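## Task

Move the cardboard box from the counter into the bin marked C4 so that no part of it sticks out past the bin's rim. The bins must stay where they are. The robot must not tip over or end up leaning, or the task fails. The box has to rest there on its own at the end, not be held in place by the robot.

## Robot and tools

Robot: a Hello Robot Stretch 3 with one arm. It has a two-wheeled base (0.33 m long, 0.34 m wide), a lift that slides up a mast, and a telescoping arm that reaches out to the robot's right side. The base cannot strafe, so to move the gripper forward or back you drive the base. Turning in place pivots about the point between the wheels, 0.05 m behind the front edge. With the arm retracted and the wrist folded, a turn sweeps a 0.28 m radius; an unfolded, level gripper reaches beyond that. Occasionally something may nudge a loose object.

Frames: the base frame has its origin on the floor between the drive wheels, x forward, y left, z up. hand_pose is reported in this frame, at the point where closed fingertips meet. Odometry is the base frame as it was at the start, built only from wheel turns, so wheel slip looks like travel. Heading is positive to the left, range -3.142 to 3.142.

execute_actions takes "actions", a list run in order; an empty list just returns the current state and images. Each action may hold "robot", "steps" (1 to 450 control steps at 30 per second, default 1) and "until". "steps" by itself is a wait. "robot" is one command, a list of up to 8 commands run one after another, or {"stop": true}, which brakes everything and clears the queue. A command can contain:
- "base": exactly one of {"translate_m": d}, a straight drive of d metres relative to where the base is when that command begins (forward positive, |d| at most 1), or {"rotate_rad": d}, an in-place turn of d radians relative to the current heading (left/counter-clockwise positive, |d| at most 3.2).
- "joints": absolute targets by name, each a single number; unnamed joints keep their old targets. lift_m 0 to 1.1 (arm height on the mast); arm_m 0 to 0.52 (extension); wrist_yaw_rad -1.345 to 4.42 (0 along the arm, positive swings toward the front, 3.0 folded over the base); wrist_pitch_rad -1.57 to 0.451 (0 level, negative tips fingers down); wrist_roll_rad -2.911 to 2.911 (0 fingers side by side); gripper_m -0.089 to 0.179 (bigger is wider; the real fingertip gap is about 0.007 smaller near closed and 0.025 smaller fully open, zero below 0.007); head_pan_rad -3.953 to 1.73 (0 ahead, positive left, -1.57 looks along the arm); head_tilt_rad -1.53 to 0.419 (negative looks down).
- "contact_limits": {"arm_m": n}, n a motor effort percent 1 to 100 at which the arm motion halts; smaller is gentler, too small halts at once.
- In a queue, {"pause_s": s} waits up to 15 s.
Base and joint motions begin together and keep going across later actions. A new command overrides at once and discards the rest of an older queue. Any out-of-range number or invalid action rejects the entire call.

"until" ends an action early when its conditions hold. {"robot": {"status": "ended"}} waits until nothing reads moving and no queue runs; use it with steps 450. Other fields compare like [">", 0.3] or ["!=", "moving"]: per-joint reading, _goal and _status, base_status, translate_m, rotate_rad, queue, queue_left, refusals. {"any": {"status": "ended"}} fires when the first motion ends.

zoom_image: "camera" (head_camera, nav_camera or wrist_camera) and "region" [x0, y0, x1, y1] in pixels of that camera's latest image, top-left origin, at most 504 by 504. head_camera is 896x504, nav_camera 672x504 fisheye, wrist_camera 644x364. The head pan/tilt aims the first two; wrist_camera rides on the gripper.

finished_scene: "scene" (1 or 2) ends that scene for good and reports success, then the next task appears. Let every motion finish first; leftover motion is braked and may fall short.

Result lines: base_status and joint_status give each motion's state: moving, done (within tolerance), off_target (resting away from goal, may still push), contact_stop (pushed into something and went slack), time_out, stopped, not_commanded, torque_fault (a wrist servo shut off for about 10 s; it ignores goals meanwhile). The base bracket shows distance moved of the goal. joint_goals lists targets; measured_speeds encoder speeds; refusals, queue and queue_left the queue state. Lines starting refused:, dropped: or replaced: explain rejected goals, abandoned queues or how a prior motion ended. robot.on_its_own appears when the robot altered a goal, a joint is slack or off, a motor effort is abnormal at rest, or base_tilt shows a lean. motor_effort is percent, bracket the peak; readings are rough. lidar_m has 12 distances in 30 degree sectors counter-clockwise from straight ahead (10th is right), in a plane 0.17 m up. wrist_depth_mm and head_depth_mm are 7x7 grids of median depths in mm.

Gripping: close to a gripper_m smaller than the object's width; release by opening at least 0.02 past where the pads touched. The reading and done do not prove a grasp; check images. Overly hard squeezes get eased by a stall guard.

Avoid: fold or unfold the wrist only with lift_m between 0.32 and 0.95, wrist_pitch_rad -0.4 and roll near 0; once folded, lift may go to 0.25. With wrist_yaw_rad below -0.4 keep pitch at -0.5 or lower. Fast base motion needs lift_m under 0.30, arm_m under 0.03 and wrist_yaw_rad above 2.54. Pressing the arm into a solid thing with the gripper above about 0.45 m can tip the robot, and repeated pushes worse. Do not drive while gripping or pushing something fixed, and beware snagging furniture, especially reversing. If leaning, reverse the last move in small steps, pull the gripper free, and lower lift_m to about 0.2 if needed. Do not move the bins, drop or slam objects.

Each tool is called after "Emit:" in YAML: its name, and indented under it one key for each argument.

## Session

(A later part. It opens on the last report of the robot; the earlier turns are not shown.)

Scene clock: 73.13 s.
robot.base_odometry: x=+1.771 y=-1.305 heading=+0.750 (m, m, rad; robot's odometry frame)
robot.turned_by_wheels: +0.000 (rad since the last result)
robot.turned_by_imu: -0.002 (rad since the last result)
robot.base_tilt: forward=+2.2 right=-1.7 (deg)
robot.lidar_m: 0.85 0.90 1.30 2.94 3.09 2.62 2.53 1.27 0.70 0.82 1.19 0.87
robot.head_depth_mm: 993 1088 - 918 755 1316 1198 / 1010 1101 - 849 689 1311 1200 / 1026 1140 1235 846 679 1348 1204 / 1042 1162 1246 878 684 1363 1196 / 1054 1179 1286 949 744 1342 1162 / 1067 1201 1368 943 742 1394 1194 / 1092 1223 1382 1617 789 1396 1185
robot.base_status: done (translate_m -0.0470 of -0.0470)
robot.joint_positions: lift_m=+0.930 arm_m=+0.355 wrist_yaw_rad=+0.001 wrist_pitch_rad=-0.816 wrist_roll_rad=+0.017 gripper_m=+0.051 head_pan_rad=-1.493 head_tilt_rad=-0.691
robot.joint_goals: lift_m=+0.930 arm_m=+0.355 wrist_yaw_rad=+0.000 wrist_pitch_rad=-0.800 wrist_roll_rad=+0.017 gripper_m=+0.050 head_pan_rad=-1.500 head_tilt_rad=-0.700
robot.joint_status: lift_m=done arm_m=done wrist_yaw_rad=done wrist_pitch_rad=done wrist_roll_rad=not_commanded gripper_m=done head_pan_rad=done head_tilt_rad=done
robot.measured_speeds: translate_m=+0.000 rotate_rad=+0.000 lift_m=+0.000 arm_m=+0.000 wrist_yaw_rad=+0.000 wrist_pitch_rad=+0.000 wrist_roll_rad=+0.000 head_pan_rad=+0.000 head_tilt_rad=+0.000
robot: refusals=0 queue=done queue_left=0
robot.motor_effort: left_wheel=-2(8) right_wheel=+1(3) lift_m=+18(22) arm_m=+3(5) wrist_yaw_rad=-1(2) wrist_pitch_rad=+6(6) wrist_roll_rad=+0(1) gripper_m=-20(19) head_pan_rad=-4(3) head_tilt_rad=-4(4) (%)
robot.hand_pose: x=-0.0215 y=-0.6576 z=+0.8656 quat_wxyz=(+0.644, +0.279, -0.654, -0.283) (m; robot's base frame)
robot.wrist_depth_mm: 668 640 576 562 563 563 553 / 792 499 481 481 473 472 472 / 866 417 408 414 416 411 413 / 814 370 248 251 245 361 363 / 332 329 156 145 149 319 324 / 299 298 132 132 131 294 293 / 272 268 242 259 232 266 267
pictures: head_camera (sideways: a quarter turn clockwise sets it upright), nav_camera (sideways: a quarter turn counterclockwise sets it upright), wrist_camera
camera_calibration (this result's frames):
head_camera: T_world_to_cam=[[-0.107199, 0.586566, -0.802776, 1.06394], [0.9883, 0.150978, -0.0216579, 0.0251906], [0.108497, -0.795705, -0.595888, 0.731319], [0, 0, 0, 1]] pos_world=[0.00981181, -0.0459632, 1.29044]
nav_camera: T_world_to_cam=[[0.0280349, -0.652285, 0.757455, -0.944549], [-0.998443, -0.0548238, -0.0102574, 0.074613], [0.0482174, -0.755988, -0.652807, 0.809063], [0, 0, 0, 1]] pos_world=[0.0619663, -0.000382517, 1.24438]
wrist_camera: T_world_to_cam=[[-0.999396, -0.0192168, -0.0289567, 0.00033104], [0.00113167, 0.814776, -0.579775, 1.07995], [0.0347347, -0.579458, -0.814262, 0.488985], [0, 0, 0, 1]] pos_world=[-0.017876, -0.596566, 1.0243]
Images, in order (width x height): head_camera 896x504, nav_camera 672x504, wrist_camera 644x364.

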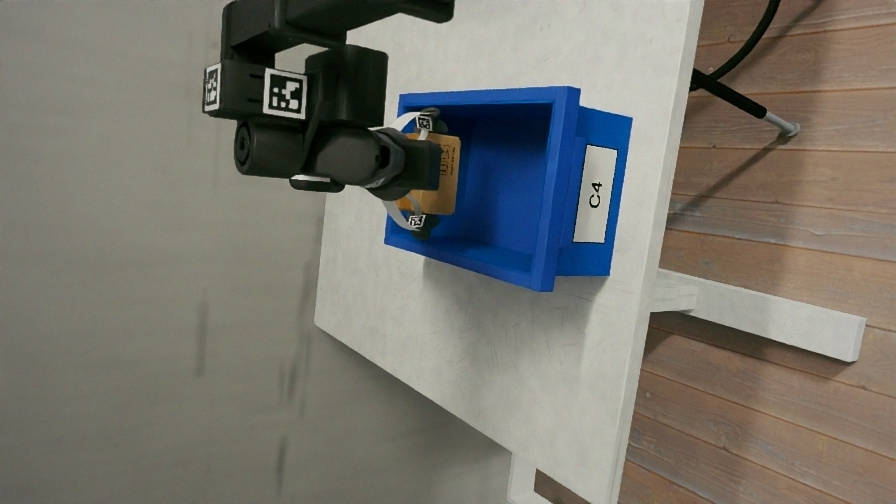

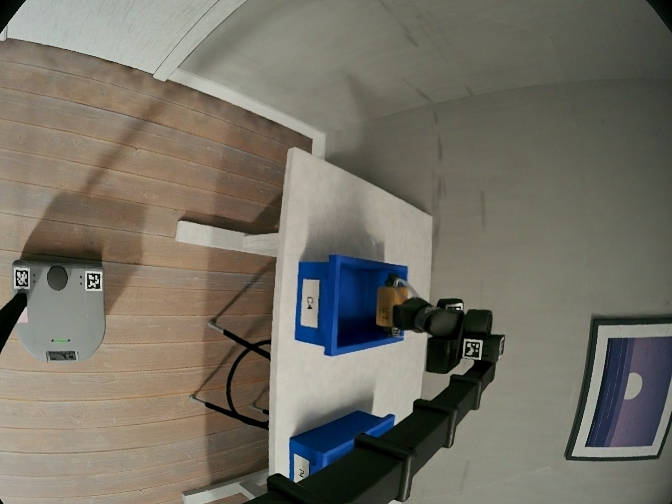

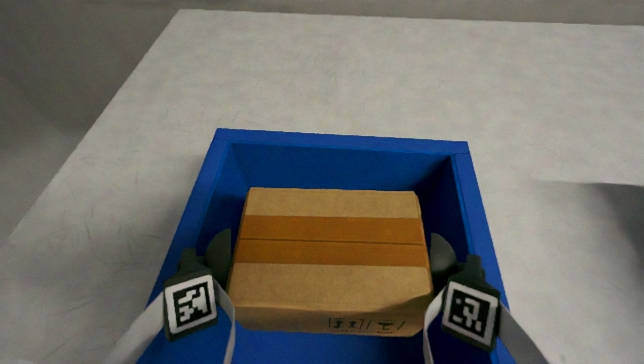

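Emit:
execute_actions:
  actions:
    - {"robot":[{"joints":{"lift_m":0.821}},{"joints":{"gripper_m":0.118}},{"joints":{"lift_m":0.87}}],"steps":300,"until":{"robot":{"status":"ended"}}}

Emit:
execute_actions:
  actions:
    - {"robot":{"joints":{"lift_m":0.94,"gripper_m":0.09}},"steps":300,"until":{"robot":{"status":"ended"}}}

Scene clock: 79.87 s.
robot.base_odometry: x=+1.771 y=-1.305 heading=+0.750 (m, m, rad; robot's odometry frame)
robot.turned_by_wheels: +0.000 (rad since the last result)
robot.turned_by_imu: -0.002 (rad since the last result)
robot.base_tilt: forward=+2.2 right=-1.6 (deg)
robot.lidar_m: 0.85 0.90 1.30 2.94 3.09 2.61 2.54 1.27 0.70 0.82 1.19 0.88
robot.head_depth_mm: 999 1105 1192 922 730 1313 1202 / 1009 1126 1204 850 689 1308 1203 / 1030 1147 1233 821 679 1340 1197 / 1043 1158 1246 862 683 1365 1193 / 1053 1180 1272 947 746 1354 1169 / 1077 1197 1364 941 741 1392 1190 / 1090 1223 1393 1606 790 1392 1191
robot.base_status: done (translate_m -0.0470 of -0.0470)
robot.joint_positions: lift_m=+0.870 arm_m=+0.355 wrist_yaw_rad=+0.001 wrist_pitch_rad=-0.815 wrist_roll_rad=+0.017 gripper_m=+0.118 head_pan_rad=-1.493 head_tilt_rad=-0.691
robot.joint_goals: lift_m=+0.870 arm_m=+0.355 wrist_yaw_rad=+0.000 wrist_pitch_rad=-0.800 wrist_roll_rad=+0.017 gripper_m=+0.118 head_pan_rad=-1.500 head_tilt_rad=-0.700
robot.joint_status: lift_m=done arm_m=done wrist_yaw_rad=done wrist_pitch_rad=done wrist_roll_rad=not_commanded gripper_m=done head_pan_rad=done head_tilt_rad=done
robot.measured_speeds: translate_m=+0.000 rotate_rad=+0.000 lift_m=+0.000 arm_m=+0.000 wrist_yaw_rad=+0.000 wrist_pitch_rad=+0.000 wrist_roll_rad=+0.000 head_pan_rad=+0.000 head_tilt_rad=+0.000
robot: refusals=0 queue=done queue_left=0
robot.motor_effort: left_wheel=-1(3) right_wheel=+1(1) lift_m=+23(22) arm_m=+3(3) wrist_yaw_rad=-1(0) wrist_pitch_rad=+5(6) wrist_roll_rad=+0(0) gripper_m=+2(90) head_pan_rad=-3(3) head_tilt_rad=-4(3) (%)
robot.hand_pose: x=-0.0215 y=-0.6579 z=+0.8056 quat_wxyz=(+0.644, +0.278, -0.654, -0.283) (m; robot's base frame)
robot.wrist_depth_mm: 670 480 462 458 453 451 446 / 760 391 202 200 195 380 379 / 349 328 216 224 216 187 330 / 298 157 247 276 254 154 290 / 266 139 250 258 253 150 259 / 236 131 226 185 192 128 227 / 112 143 207 175 206 150 112
pictures: head_camera (sideways: a quarter turn clockwise sets it upright), nav_camera (sideways: a quarter turn counterclockwise sets it upright), wrist_camera
camera_calibration (this result's frames):
head_camera: T_world_to_cam=[[-0.107199, 0.586566, -0.802776, 1.06394], [0.9883, 0.150978, -0.0216579, 0.0251906], [0.108498, -0.795705, -0.595888, 0.731319], [0, 0, 0, 1]] pos_world=[0.00981182, -0.0459632, 1.29044]
nav_camera: T_world_to_cam=[[0.028035, -0.652285, 0.757455, -0.944549], [-0.998443, -0.0548241, -0.0102574, 0.074613], [0.0482175, -0.755988, -0.652807, 0.809063], [0, 0, 0, 1]] pos_world=[0.0619663, -0.000382501, 1.24438]
wrist_camera: T_world_to_cam=[[-0.999396, -0.0192555, -0.0289335, -0.00145631], [0.00113236, 0.814013, -0.580846, 1.04573], [0.0347367, -0.580528, -0.813499, 0.438625], [0, 0, 0, 1]] pos_world=[-0.0178759, -0.596629, 0.964185]
Images, in order (width x height): head_camera 896x504, nav_camera 672x504, wrist_camera 644x364.

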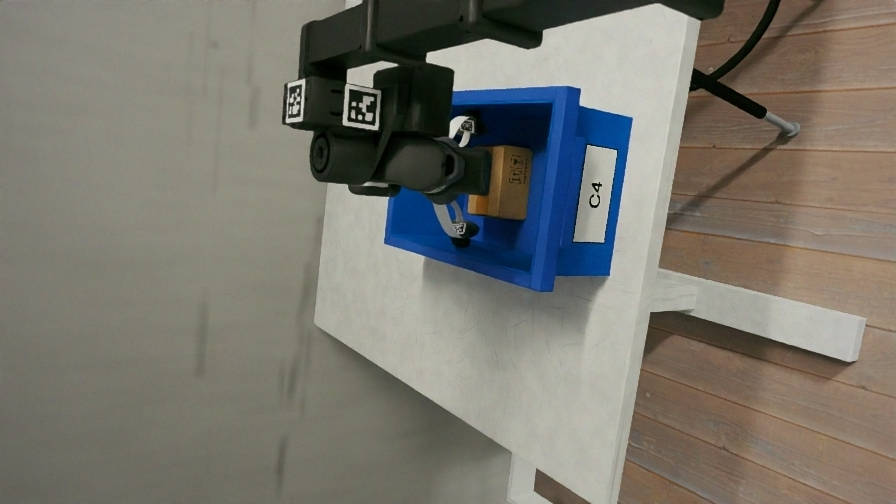

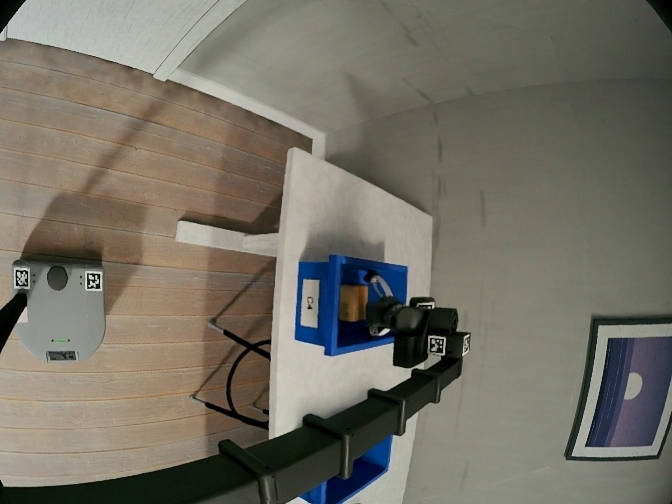

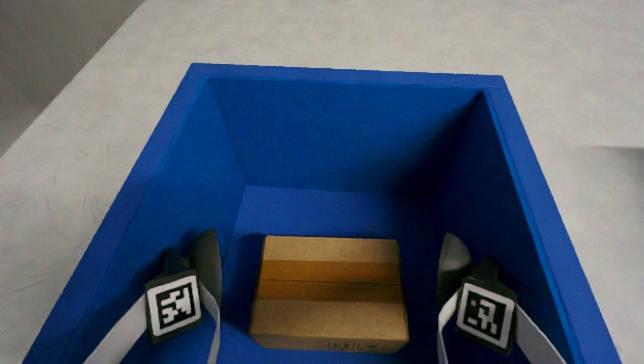

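Scene clock: 81.23 s.
robot.base_odometry: x=+1.771 y=-1.305 heading=+0.750 (m, m, rad; robot's odometry frame)
robot.turned_by_wheels: +0.000 (rad since the last result)
robot.turned_by_imu: +0.000 (rad since the last result)
robot.base_tilt: forward=+2.2 right=-1.6 (deg)
robot.lidar_m: 0.85 0.90 1.30 2.94 3.08 2.61 2.54 1.27 0.70 0.82 1.19 0.88
robot.head_depth_mm: 991 1079 1191 958 754 1315 1205 / 1009 1094 - 854 687 1310 1203 / 1018 1135 1232 869 681 1340 1194 / 1037 1159 1241 876 686 1367 1192 / 1052 1179 1276 942 748 1350 1171 / 1074 1198 1365 944 743 1402 1197 / 1089 1228 1394 1612 791 1392 1189
robot.base_status: done (translate_m -0.0470 of -0.0470)
robot.joint_positions: lift_m=+0.940 arm_m=+0.355 wrist_yaw_rad=+0.001 wrist_pitch_rad=-0.814 wrist_roll_rad=+0.017 gripper_m=+0.090 head_pan_rad=-1.493 head_tilt_rad=-0.691
robot.joint_goals: lift_m=+0.940 arm_m=+0.355 wrist_yaw_rad=+0.000 wrist_pitch_rad=-0.800 wrist_roll_rad=+0.017 gripper_m=+0.090 head_pan_rad=-1.500 head_tilt_rad=-0.700
robot.joint_status: lift_m=done arm_m=done wrist_yaw_rad=done wrist_pitch_rad=done wrist_roll_rad=not_commanded gripper_m=done head_pan_rad=done head_tilt_rad=done
robot.measured_speeds: translate_m=+0.000 rotate_rad=+0.000 lift_m=+0.000 arm_m=+0.000 wrist_yaw_rad=+0.000 wrist_pitch_rad=+0.000 wrist_roll_rad=+0.000 head_pan_rad=+0.000 head_tilt_rad=+0.000
robot: refusals=0 queue=done queue_left=0
robot.motor_effort: left_wheel=-2(2) right_wheel=+1(1) lift_m=+23(26) arm_m=+3(2) wrist_yaw_rad=-1(1) wrist_pitch_rad=+5(6) wrist_roll_rad=+0(0) gripper_m=+0(90) head_pan_rad=-3(3) head_tilt_rad=-4(4) (%)
robot.hand_pose: x=-0.0215 y=-0.6581 z=+0.8757 quat_wxyz=(+0.644, +0.278, -0.654, -0.282) (m; robot's base frame)
robot.wrist_depth_mm: 675 642 590 585 591 575 559 / 784 537 493 503 497 490 485 / 880 434 437 431 426 429 423 / 828 381 270 274 253 374 373 / 351 341 252 329 318 328 335 / 310 309 303 253 304 305 303 / 282 282 270 237 258 278 278
pictures: head_camera (sideways: a quarter turn clockwise sets it upright), nav_camera (sideways: a quarter turn counterclockwise sets it upright), wrist_camera
camera_calibration (this result's frames):
head_camera: T_world_to_cam=[[-0.107199, 0.586566, -0.802776, 1.06394], [0.9883, 0.150978, -0.0216579, 0.0251906], [0.108498, -0.795705, -0.595888, 0.731319], [0, 0, 0, 1]] pos_world=[0.00981182, -0.0459632, 1.29044]
nav_camera: T_world_to_cam=[[0.028035, -0.652285, 0.757455, -0.944549], [-0.998443, -0.0548241, -0.0102574, 0.074613], [0.0482175, -0.755988, -0.652807, 0.809063], [0, 0, 0, 1]] pos_world=[0.0619663, -0.000382507, 1.24438]
wrist_camera: T_world_to_cam=[[-0.999396, -0.0192801, -0.0289149, 0.000536878], [0.00113526, 0.813449, -0.581635, 1.08696], [0.0347348, -0.581317, -0.812936, 0.494571], [0, 0, 0, 1]] pos_world=[-0.0178762, -0.596673, 1.03428]
Images, in order (width x height): head_camera 896x504, nav_camera 672x504, wrist_camera 644x364.

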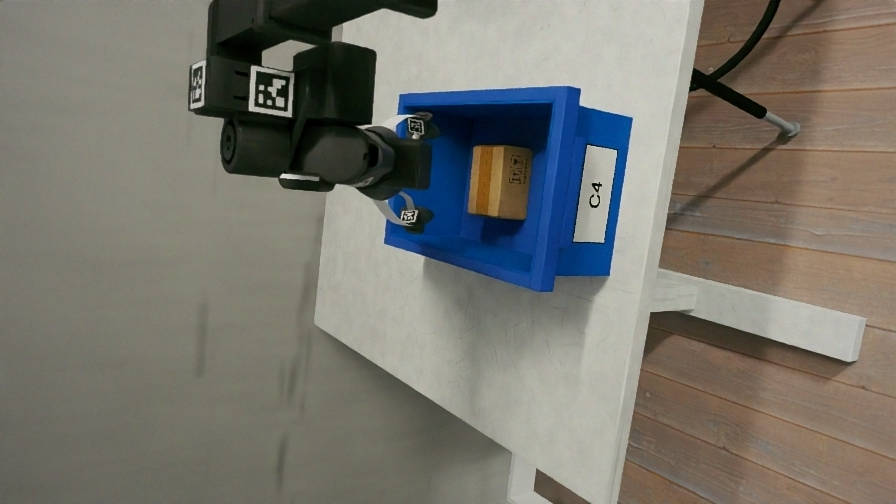

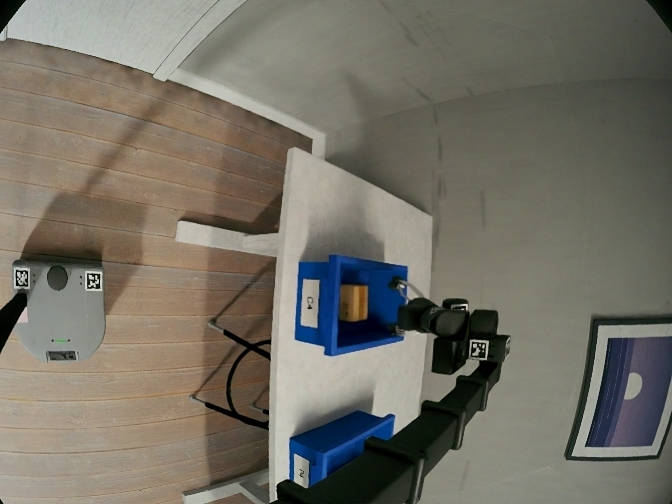

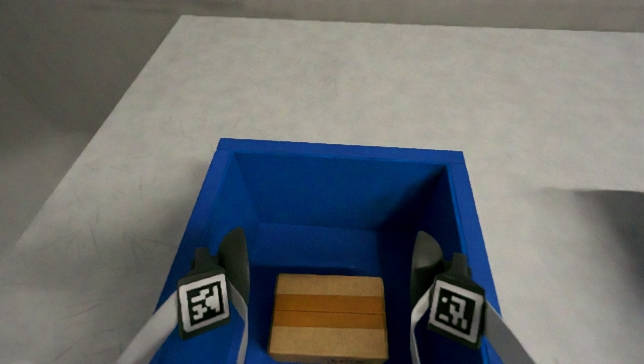

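Emit:
finished_scene:
  scene: 2

The scene is finished: the task was done.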